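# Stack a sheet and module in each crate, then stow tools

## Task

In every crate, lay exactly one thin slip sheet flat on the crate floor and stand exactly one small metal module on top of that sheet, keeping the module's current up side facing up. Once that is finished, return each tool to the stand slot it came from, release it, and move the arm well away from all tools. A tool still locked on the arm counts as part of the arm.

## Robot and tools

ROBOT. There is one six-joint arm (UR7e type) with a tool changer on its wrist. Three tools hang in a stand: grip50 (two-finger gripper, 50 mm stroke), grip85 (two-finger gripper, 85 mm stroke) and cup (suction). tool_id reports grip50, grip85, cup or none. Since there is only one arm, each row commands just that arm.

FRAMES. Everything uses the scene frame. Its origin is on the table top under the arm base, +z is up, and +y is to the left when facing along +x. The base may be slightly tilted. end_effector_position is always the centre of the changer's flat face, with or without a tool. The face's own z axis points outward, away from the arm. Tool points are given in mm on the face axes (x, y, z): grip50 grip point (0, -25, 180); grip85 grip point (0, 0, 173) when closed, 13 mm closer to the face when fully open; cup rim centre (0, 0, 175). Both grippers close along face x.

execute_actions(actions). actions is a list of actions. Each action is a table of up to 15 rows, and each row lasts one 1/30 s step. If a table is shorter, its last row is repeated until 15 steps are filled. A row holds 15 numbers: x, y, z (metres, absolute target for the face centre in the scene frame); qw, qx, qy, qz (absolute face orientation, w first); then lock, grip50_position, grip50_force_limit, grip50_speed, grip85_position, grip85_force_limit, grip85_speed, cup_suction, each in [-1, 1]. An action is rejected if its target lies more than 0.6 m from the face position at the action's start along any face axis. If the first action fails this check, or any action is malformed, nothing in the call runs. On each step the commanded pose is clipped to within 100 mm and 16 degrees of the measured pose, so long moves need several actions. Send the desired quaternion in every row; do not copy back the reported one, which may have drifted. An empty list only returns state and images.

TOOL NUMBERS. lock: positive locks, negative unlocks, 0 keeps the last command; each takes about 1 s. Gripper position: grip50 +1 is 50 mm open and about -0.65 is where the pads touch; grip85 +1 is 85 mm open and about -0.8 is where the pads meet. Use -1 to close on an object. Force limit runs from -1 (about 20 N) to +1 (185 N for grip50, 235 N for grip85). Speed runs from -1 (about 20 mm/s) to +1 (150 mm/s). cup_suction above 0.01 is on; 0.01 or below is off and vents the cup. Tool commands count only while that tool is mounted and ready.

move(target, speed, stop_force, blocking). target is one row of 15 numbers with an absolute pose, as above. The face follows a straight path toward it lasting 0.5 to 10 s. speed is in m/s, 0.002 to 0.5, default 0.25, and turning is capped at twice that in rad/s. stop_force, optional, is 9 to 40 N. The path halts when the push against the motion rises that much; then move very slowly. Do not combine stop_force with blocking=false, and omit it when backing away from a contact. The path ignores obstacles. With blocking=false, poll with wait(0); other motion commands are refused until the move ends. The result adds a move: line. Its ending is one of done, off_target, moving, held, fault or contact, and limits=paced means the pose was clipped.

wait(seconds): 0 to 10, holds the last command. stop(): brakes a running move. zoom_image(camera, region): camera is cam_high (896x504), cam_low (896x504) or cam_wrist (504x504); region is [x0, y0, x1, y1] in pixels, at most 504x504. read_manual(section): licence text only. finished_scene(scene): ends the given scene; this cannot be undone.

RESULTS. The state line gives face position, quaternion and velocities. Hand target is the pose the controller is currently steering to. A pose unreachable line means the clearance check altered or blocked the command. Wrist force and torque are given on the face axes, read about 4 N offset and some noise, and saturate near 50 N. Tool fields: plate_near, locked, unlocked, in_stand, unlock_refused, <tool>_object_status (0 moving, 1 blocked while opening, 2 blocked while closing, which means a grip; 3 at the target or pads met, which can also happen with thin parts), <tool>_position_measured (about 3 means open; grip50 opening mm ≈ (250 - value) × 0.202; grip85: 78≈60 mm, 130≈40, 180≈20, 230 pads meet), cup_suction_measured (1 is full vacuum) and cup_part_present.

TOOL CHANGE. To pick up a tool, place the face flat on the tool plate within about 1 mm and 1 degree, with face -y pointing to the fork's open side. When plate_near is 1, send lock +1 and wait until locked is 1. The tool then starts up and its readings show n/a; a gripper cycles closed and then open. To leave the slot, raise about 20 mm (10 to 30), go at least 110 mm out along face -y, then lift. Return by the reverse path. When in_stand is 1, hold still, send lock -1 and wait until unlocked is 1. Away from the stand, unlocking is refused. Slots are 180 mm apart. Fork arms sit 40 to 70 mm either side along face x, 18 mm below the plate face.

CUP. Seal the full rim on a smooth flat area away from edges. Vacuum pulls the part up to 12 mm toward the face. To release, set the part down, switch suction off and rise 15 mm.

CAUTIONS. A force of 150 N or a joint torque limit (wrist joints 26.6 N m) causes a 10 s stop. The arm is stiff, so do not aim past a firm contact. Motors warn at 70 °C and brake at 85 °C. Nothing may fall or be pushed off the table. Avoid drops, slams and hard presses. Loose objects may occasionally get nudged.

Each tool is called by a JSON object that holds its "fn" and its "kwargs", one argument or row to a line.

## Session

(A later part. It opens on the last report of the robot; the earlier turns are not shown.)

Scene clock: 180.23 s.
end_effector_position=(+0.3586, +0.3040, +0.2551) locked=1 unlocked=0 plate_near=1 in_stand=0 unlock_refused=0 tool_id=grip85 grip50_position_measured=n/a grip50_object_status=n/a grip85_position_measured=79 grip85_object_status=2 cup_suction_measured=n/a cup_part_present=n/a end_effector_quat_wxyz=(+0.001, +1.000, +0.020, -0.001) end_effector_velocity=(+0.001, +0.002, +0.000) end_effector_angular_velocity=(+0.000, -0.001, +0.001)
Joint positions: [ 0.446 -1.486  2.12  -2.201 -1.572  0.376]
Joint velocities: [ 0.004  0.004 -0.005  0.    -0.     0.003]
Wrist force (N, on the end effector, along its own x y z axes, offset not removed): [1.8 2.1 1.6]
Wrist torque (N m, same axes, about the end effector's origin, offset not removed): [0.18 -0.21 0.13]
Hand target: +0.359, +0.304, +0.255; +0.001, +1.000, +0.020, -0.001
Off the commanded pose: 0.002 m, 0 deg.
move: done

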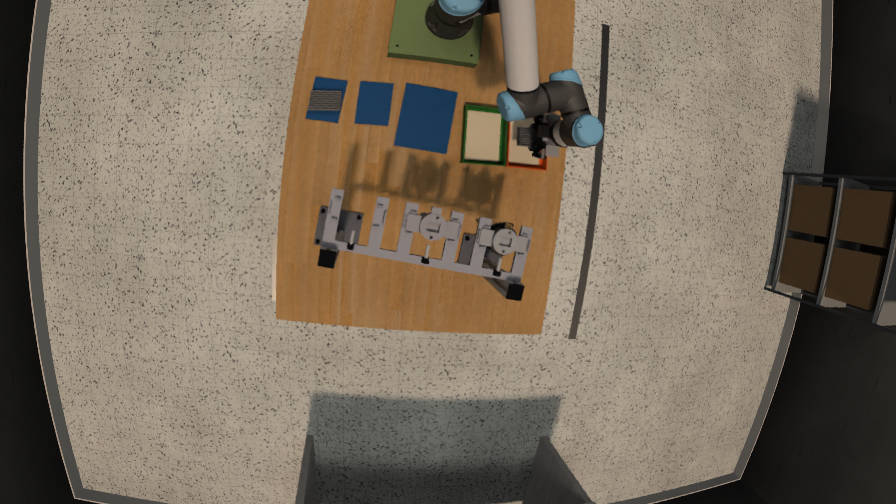

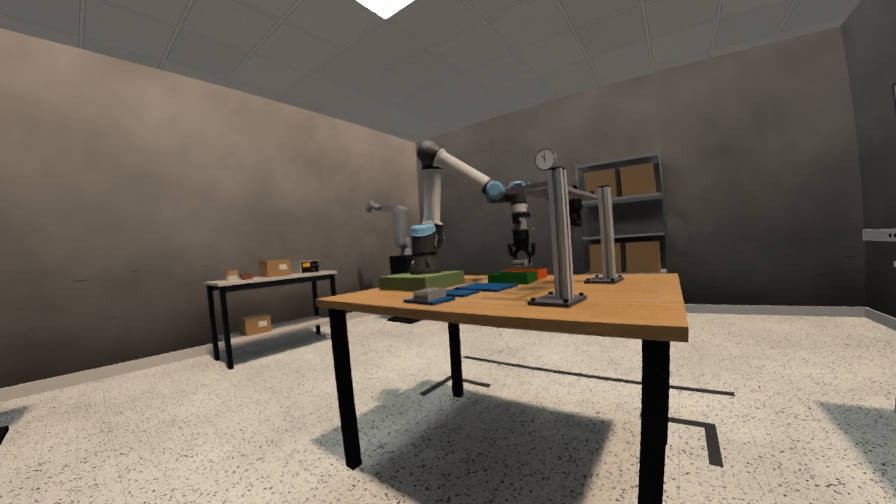

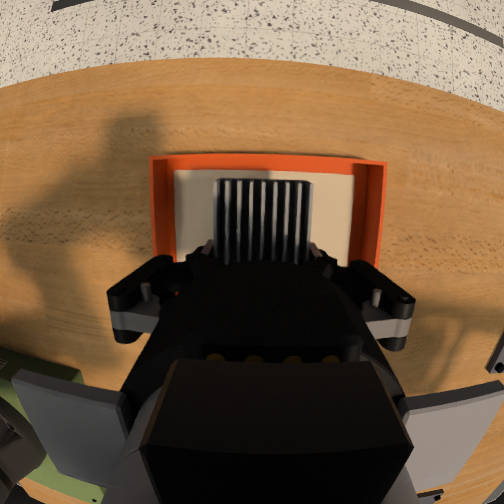

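{"fn": "move", "kwargs": {
  "target": [0.362,0.304,0.206,0,1,0.02,0,0,1,0,0,-1,-0.7,0,0],
  "speed": 0.05
}}

{"fn": "move", "kwargs": {
  "target": [0.362,0.304,0.19,0,1,0.02,0,0,1,0,0,-1,-0.7,0,0],
  "speed": 0.005,
  "stop_force": 10
}}

Scene clock: 183.37 s.
end_effector_position=(+0.3620, +0.3040, +0.2062) locked=1 unlocked=0 plate_near=1 in_stand=0 unlock_refused=0 tool_id=grip85 grip50_position_measured=n/a grip50_object_status=n/a grip85_position_measured=79 grip85_object_status=2 cup_suction_measured=n/a cup_part_present=n/a end_effector_quat_wxyz=(-0.000, +1.000, +0.020, -0.000) end_effector_velocity=(+0.000, -0.000, -0.002) end_effector_angular_velocity=(+0.000, -0.000, -0.000)
Joint positions: [ 0.443 -1.392  2.174 -2.352 -1.571  0.373]
Joint velocities: [-0.001  0.003  0.001 -0.005 -0.    -0.001]
Wrist force (N, on the end effector, along its own x y z axes, offset not removed): [-0.7 -1.3 1.1]
Wrist torque (N m, same axes, about the end effector's origin, offset not removed): [0.08 -0.10 0.03]
Hand target: +0.362, +0.304, +0.206; -0.000, +1.000, +0.020, -0.000
Off the commanded pose: 0.000 m, 0 deg.
move: done

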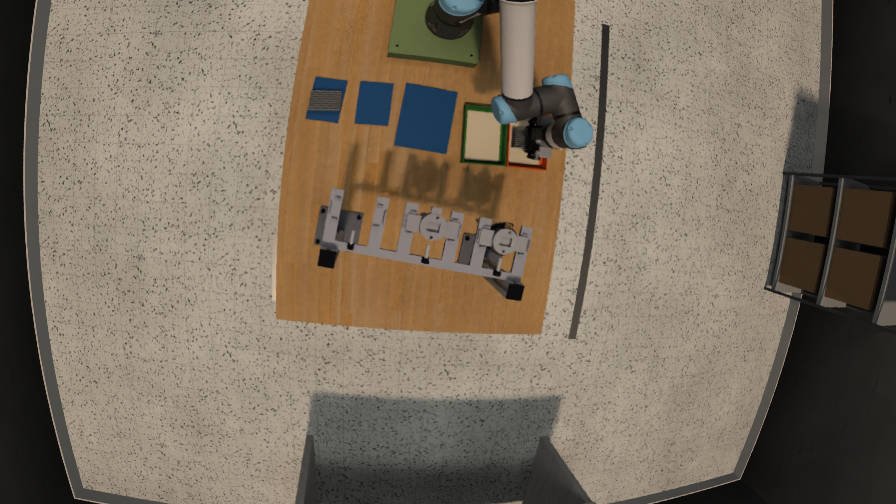

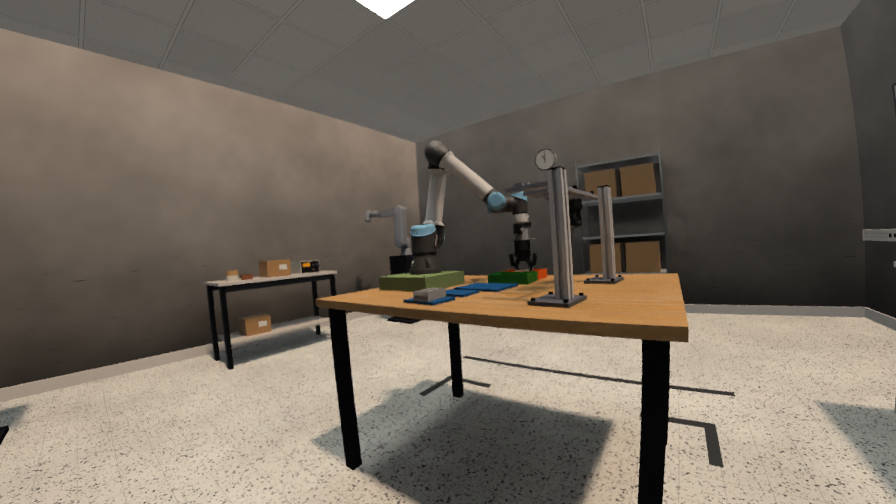

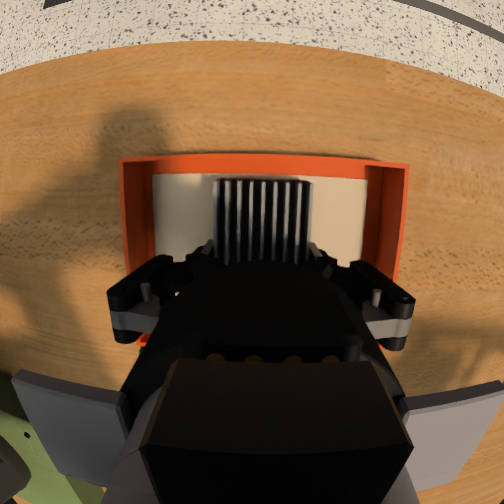

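Scene clock: 185.73 s.
end_effector_position=(+0.3620, +0.3040, +0.1962) locked=1 unlocked=0 plate_near=1 in_stand=0 unlock_refused=0 tool_id=grip85 grip50_position_measured=n/a grip50_object_status=n/a grip85_position_measured=79 grip85_object_status=2 cup_suction_measured=n/a cup_part_present=n/a end_effector_quat_wxyz=(-0.000, +1.000, +0.020, +0.000) end_effector_velocity=(+0.000, -0.001, +0.001) end_effector_angular_velocity=(-0.001, +0.001, -0.001)
Joint positions: [ 0.443 -1.371  2.184 -2.383 -1.571  0.373]
Joint velocities: [-0.002 -0.002 -0.001  0.005 -0.    -0.   ]
Wrist force (N, on the end effector, along its own x y z axes, offset not removed): [2.2 -3.2 -30.6]
Wrist torque (N m, same axes, about the end effector's origin, offset not removed): [0.11 0.16 -0.04]
Hand target: +0.362, +0.304, +0.196; -0.000, +1.000, +0.020, +0.000
Off the commanded pose: 0.006 m, 0 deg.
move: contact

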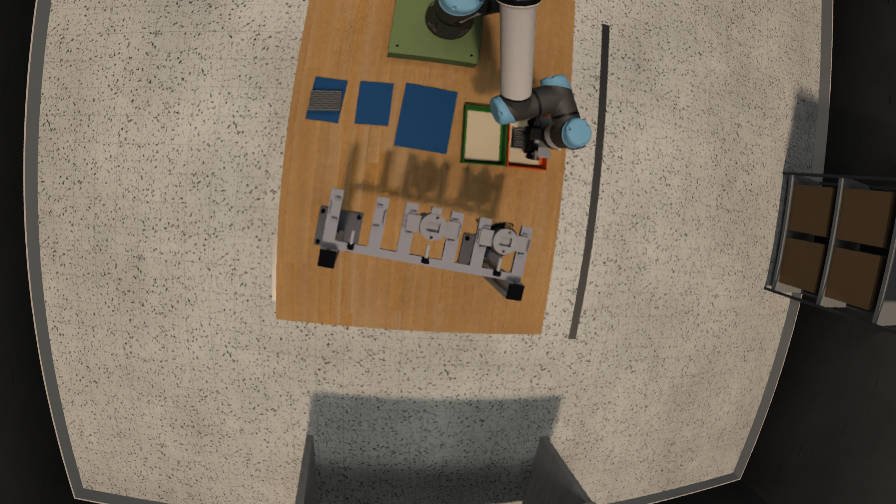

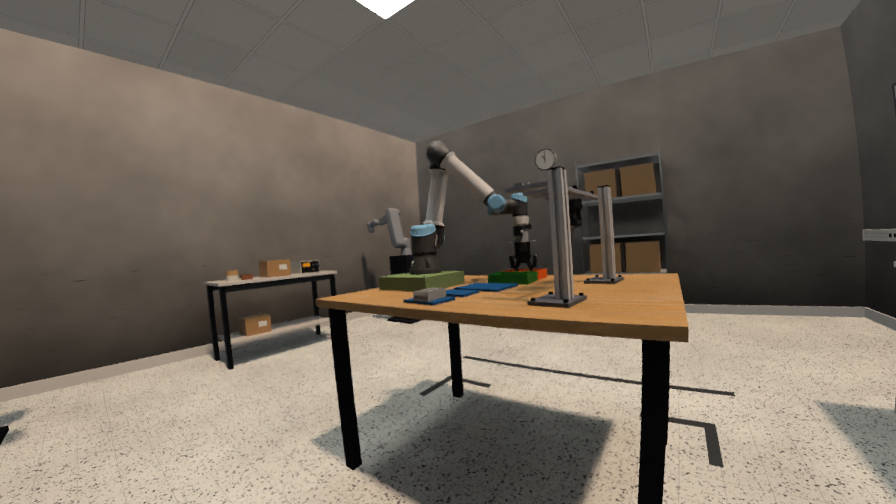

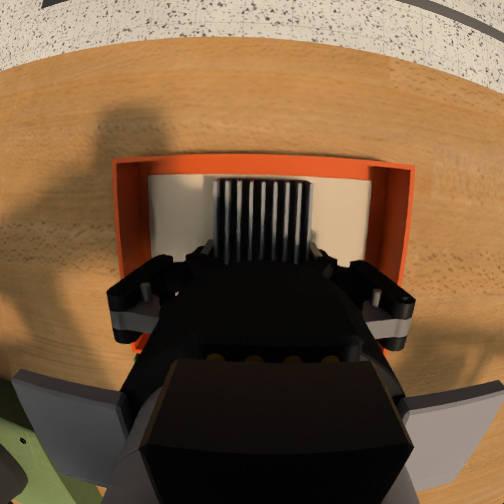

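{"fn": "move", "kwargs": {
  "target": [0.362,0.304,0.1966,0,1,0.02,0,0,1,0,0,1,-0.7,0,0]
}}

{"fn": "move", "kwargs": {
  "target": [0.362,0.304,0.26,0,1,0.02,0,0,1,0,0,1,-0.7,0,0],
  "speed": 0.1
}}

{"fn": "move", "kwargs": {
  "target": [0.35,0.1,0.26,0,1,0.02,0,0,1,0,0,1,-0.7,0,0]
}}

{"fn": "move", "kwargs": {
  "target": [0.31,-0.346,0.245,0,1,0.03,0,0,1,0,0,1,-0.7,0,0]
}}

Scene clock: 188.40 s.
end_effector_position=(+0.3620, +0.3040, +0.1966) locked=1 unlocked=0 plate_near=1 in_stand=0 unlock_refused=0 tool_id=grip85 grip50_position_measured=n/a grip50_object_status=n/a grip85_position_measured=3 grip85_object_status=0 cup_suction_measured=n/a cup_part_present=n/a end_effector_quat_wxyz=(-0.000, +1.000, +0.020, -0.000) end_effector_velocity=(-0.001, +0.001, +0.000) end_effector_angular_velocity=(-0.000, +0.000, +0.001)
Joint positions: [ 0.443 -1.372  2.183 -2.382 -1.571  0.373]
Joint velocities: [ 0.002 -0.     0.     0.    -0.     0.001]
Wrist force (N, on the end effector, along its own x y z axes, offset not removed): [-0.7 4.9 -1.5]
Wrist torque (N m, same axes, about the end effector's origin, offset not removed): [0.26 0.12 0.07]
Hand target: +0.362, +0.304, +0.197; +0.000, +1.000, +0.020, +0.000
Off the commanded pose: 0.000 m, 0 deg.
move: done

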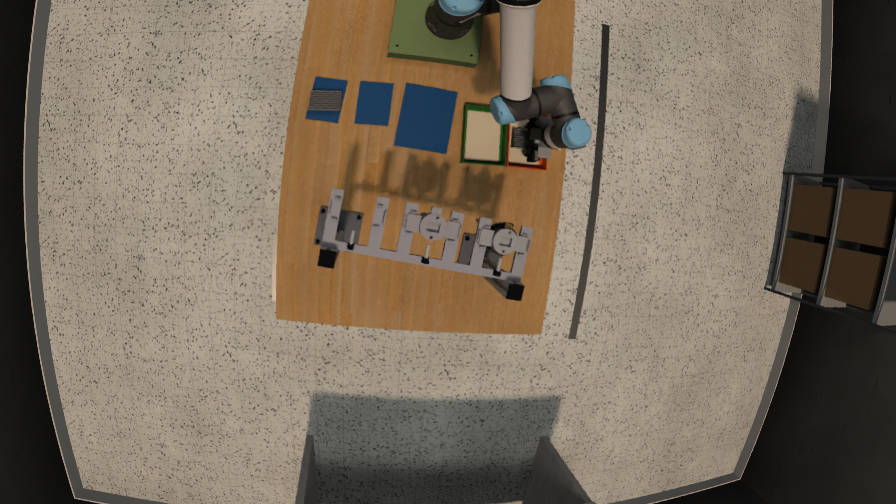

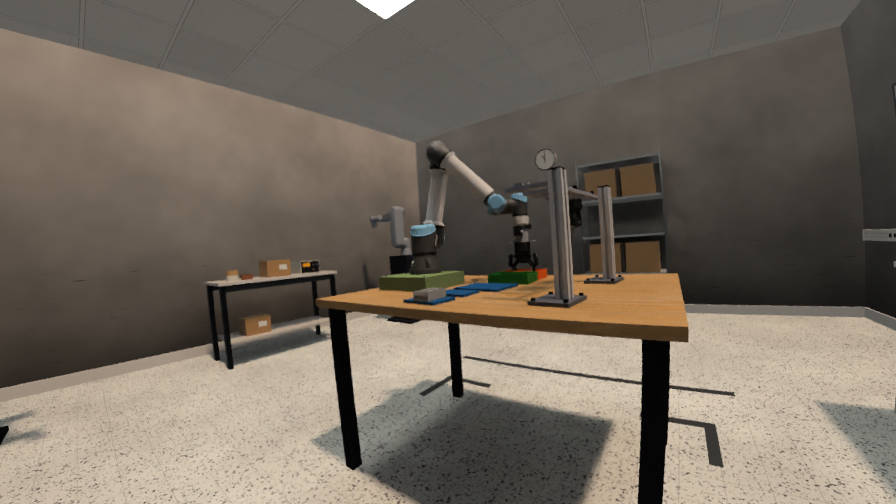

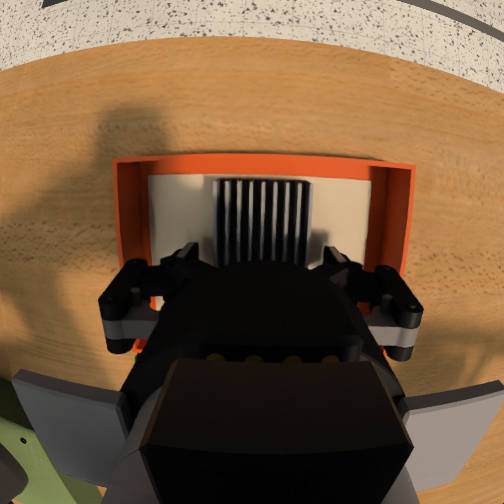

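Scene clock: 189.47 s.
end_effector_position=(+0.3620, +0.3040, +0.2597) locked=1 unlocked=0 plate_near=1 in_stand=0 unlock_refused=0 tool_id=grip85 grip50_position_measured=n/a grip50_object_status=n/a grip85_position_measured=3 grip85_object_status=3 cup_suction_measured=n/a cup_part_present=n/a end_effector_quat_wxyz=(-0.000, +1.000, +0.020, +0.000) end_effector_velocity=(-0.000, +0.000, +0.002) end_effector_angular_velocity=(-0.001, +0.001, +0.001)
Joint positions: [ 0.443 -1.488  2.109 -2.191 -1.571  0.373]
Joint velocities: [ 0.001 -0.003 -0.003  0.006 -0.    -0.   ]
Wrist force (N, on the end effector, along its own x y z axes, offset not removed): [-0.2 1.7 -0.2]
Wrist torque (N m, same axes, about the end effector's origin, offset not removed): [-0.02 0.03 0.14]
Hand target: +0.362, +0.304, +0.260; -0.000, +1.000, +0.020, +0.000
Off the commanded pose: 0.000 m, 0 deg.
move: done

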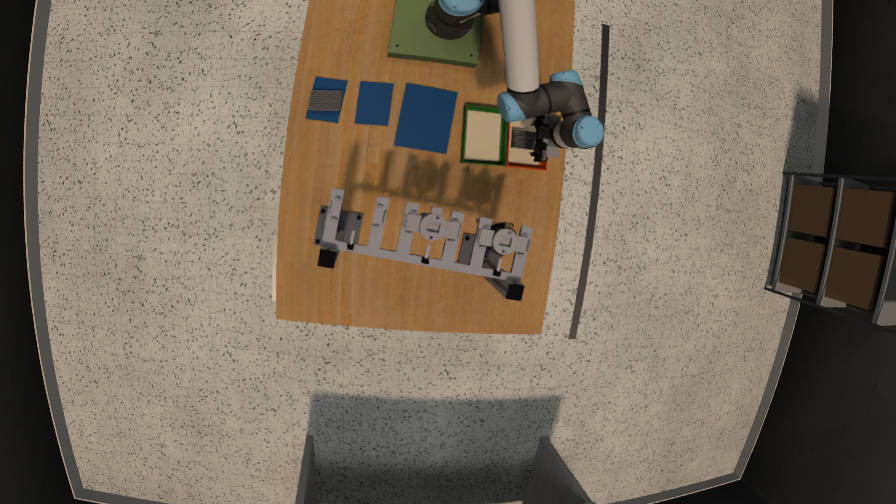

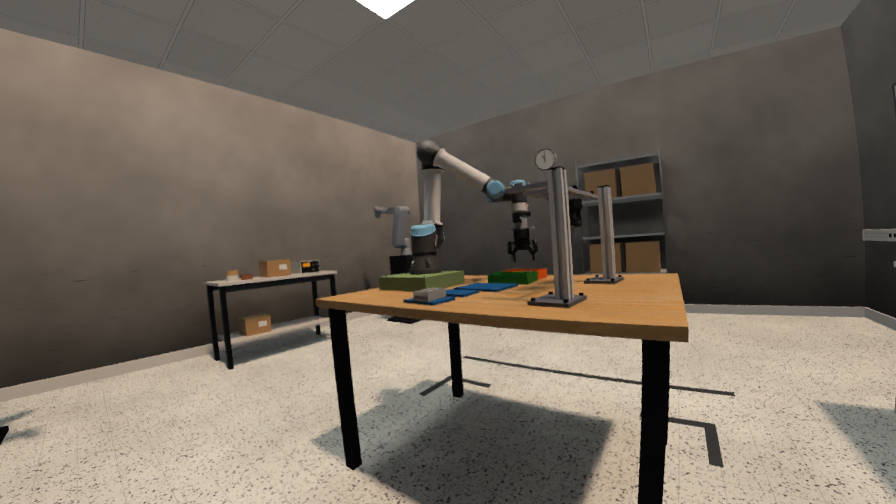

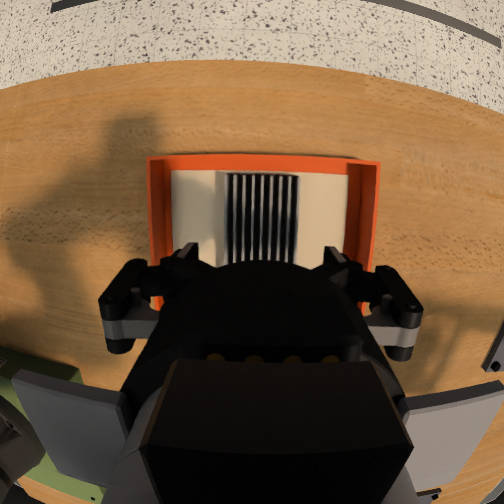

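Scene clock: 190.87 s.
end_effector_position=(+0.3504, +0.1006, +0.2599) locked=1 unlocked=0 plate_near=1 in_stand=0 unlock_refused=0 tool_id=grip85 grip50_position_measured=n/a grip50_object_status=n/a grip85_position_measured=3 grip85_object_status=3 cup_suction_measured=n/a cup_part_present=n/a end_effector_quat_wxyz=(-0.001, +1.000, +0.020, +0.000) end_effector_velocity=(-0.000, -0.002, -0.000) end_effector_angular_velocity=(+0.001, +0.001, +0.002)
Joint positions: [-0.065 -1.771  2.369 -2.17  -1.57  -0.135]
Joint velocities: [-0.006 -0.002  0.001  0.001  0.001 -0.007]
Wrist force (N, on the end effector, along its own x y z axes, offset not removed): [0.8 -1.0 -2.4]
Wrist torque (N m, same axes, about the end effector's origin, offset not removed): [-0.22 0.05 0.30]
Hand target: +0.350, +0.100, +0.260; -0.001, +1.000, +0.020, +0.000
Off the commanded pose: 0.001 m, 0 deg.
move: done

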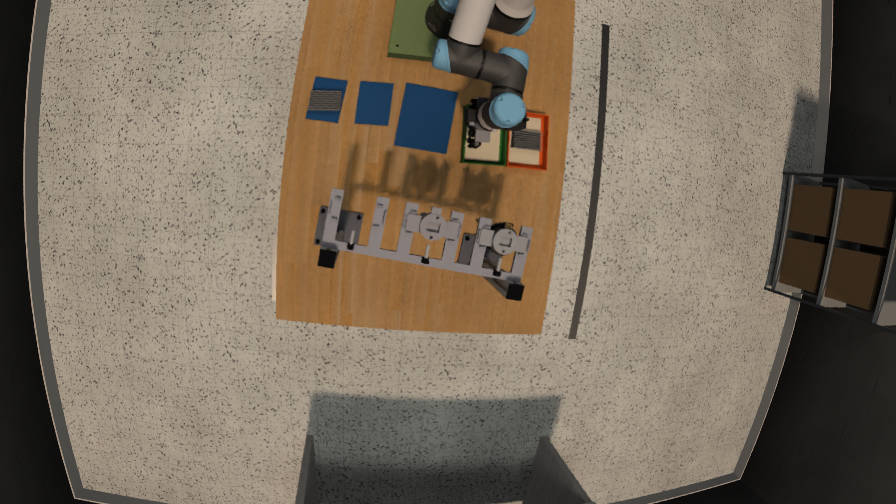

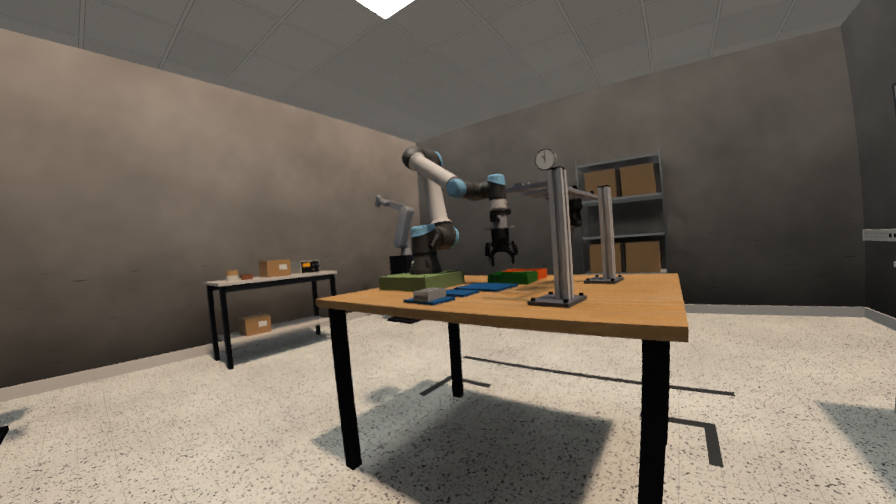

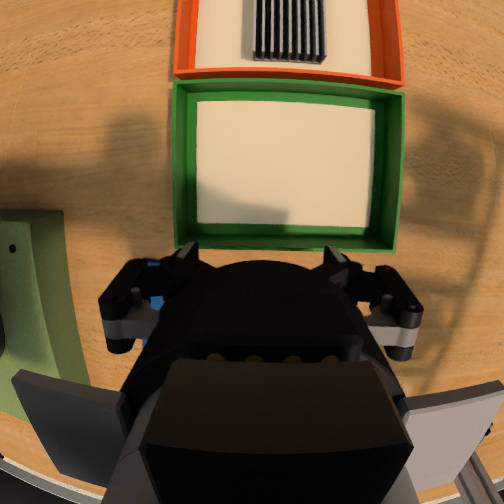

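Scene clock: 193.23 s.
end_effector_position=(+0.3113, -0.3454, +0.2451) locked=1 unlocked=0 plate_near=1 in_stand=0 unlock_refused=0 tool_id=grip85 grip50_position_measured=n/a grip50_object_status=n/a grip85_position_measured=3 grip85_object_status=3 cup_suction_measured=n/a cup_part_present=n/a end_effector_quat_wxyz=(-0.000, +1.000, +0.030, +0.001) end_effector_velocity=(+0.001, -0.001, -0.000) end_effector_angular_velocity=(+0.002, +0.000, +0.004)
Joint positions: [-1.098 -1.483  2.149 -2.238 -1.568 -1.189]
Joint velocities: [ 0.001  0.004 -0.004  0.002  0.001 -0.003]
Wrist force (N, on the end effector, along its own x y z axes, offset not removed): [0.2 4.0 -3.0]
Wrist torque (N m, same axes, about the end effector's origin, offset not removed): [0.20 -0.14 0.24]
Hand target: +0.311, -0.346, +0.245; -0.000, +1.000, +0.030, +0.001
Off the commanded pose: 0.001 m, 0 deg.
move: done

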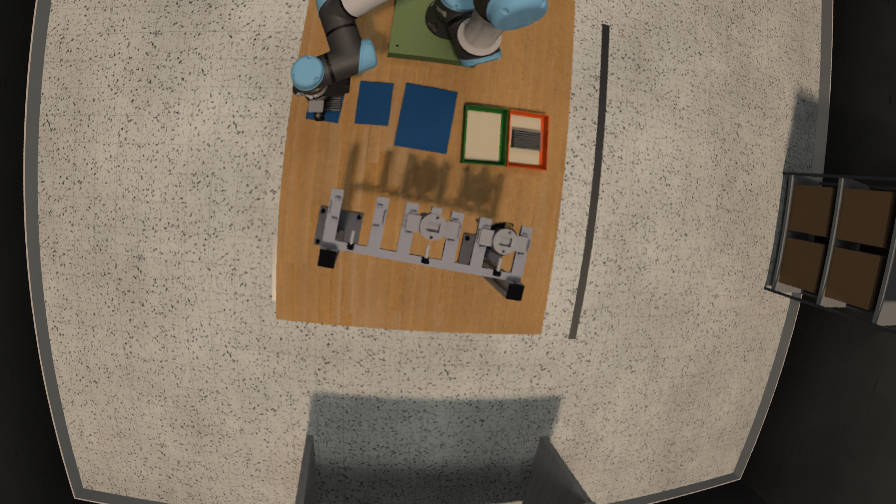

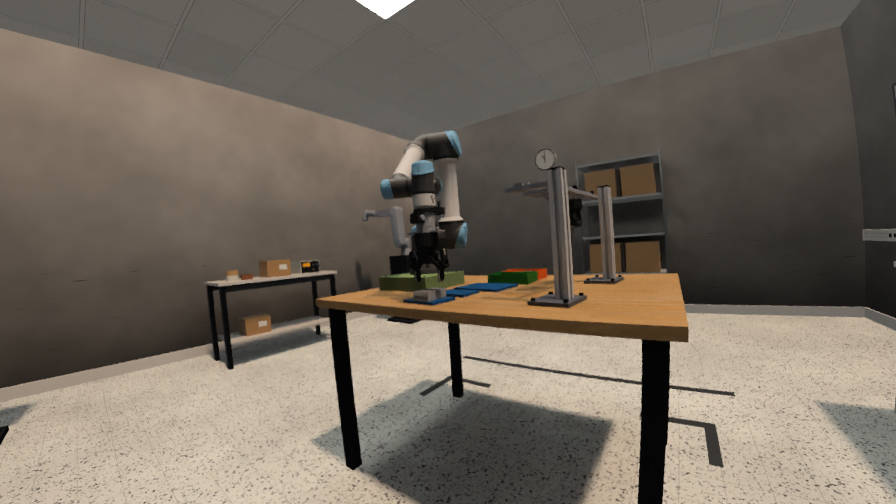

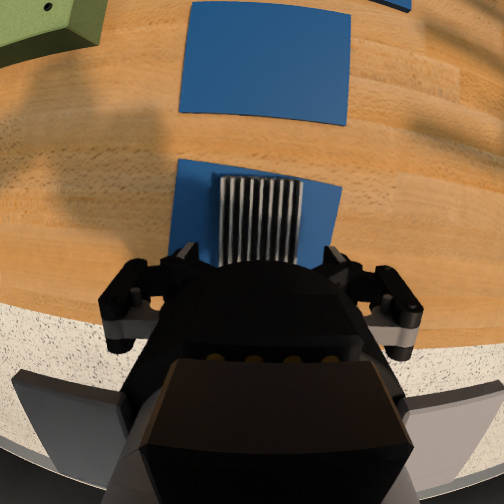

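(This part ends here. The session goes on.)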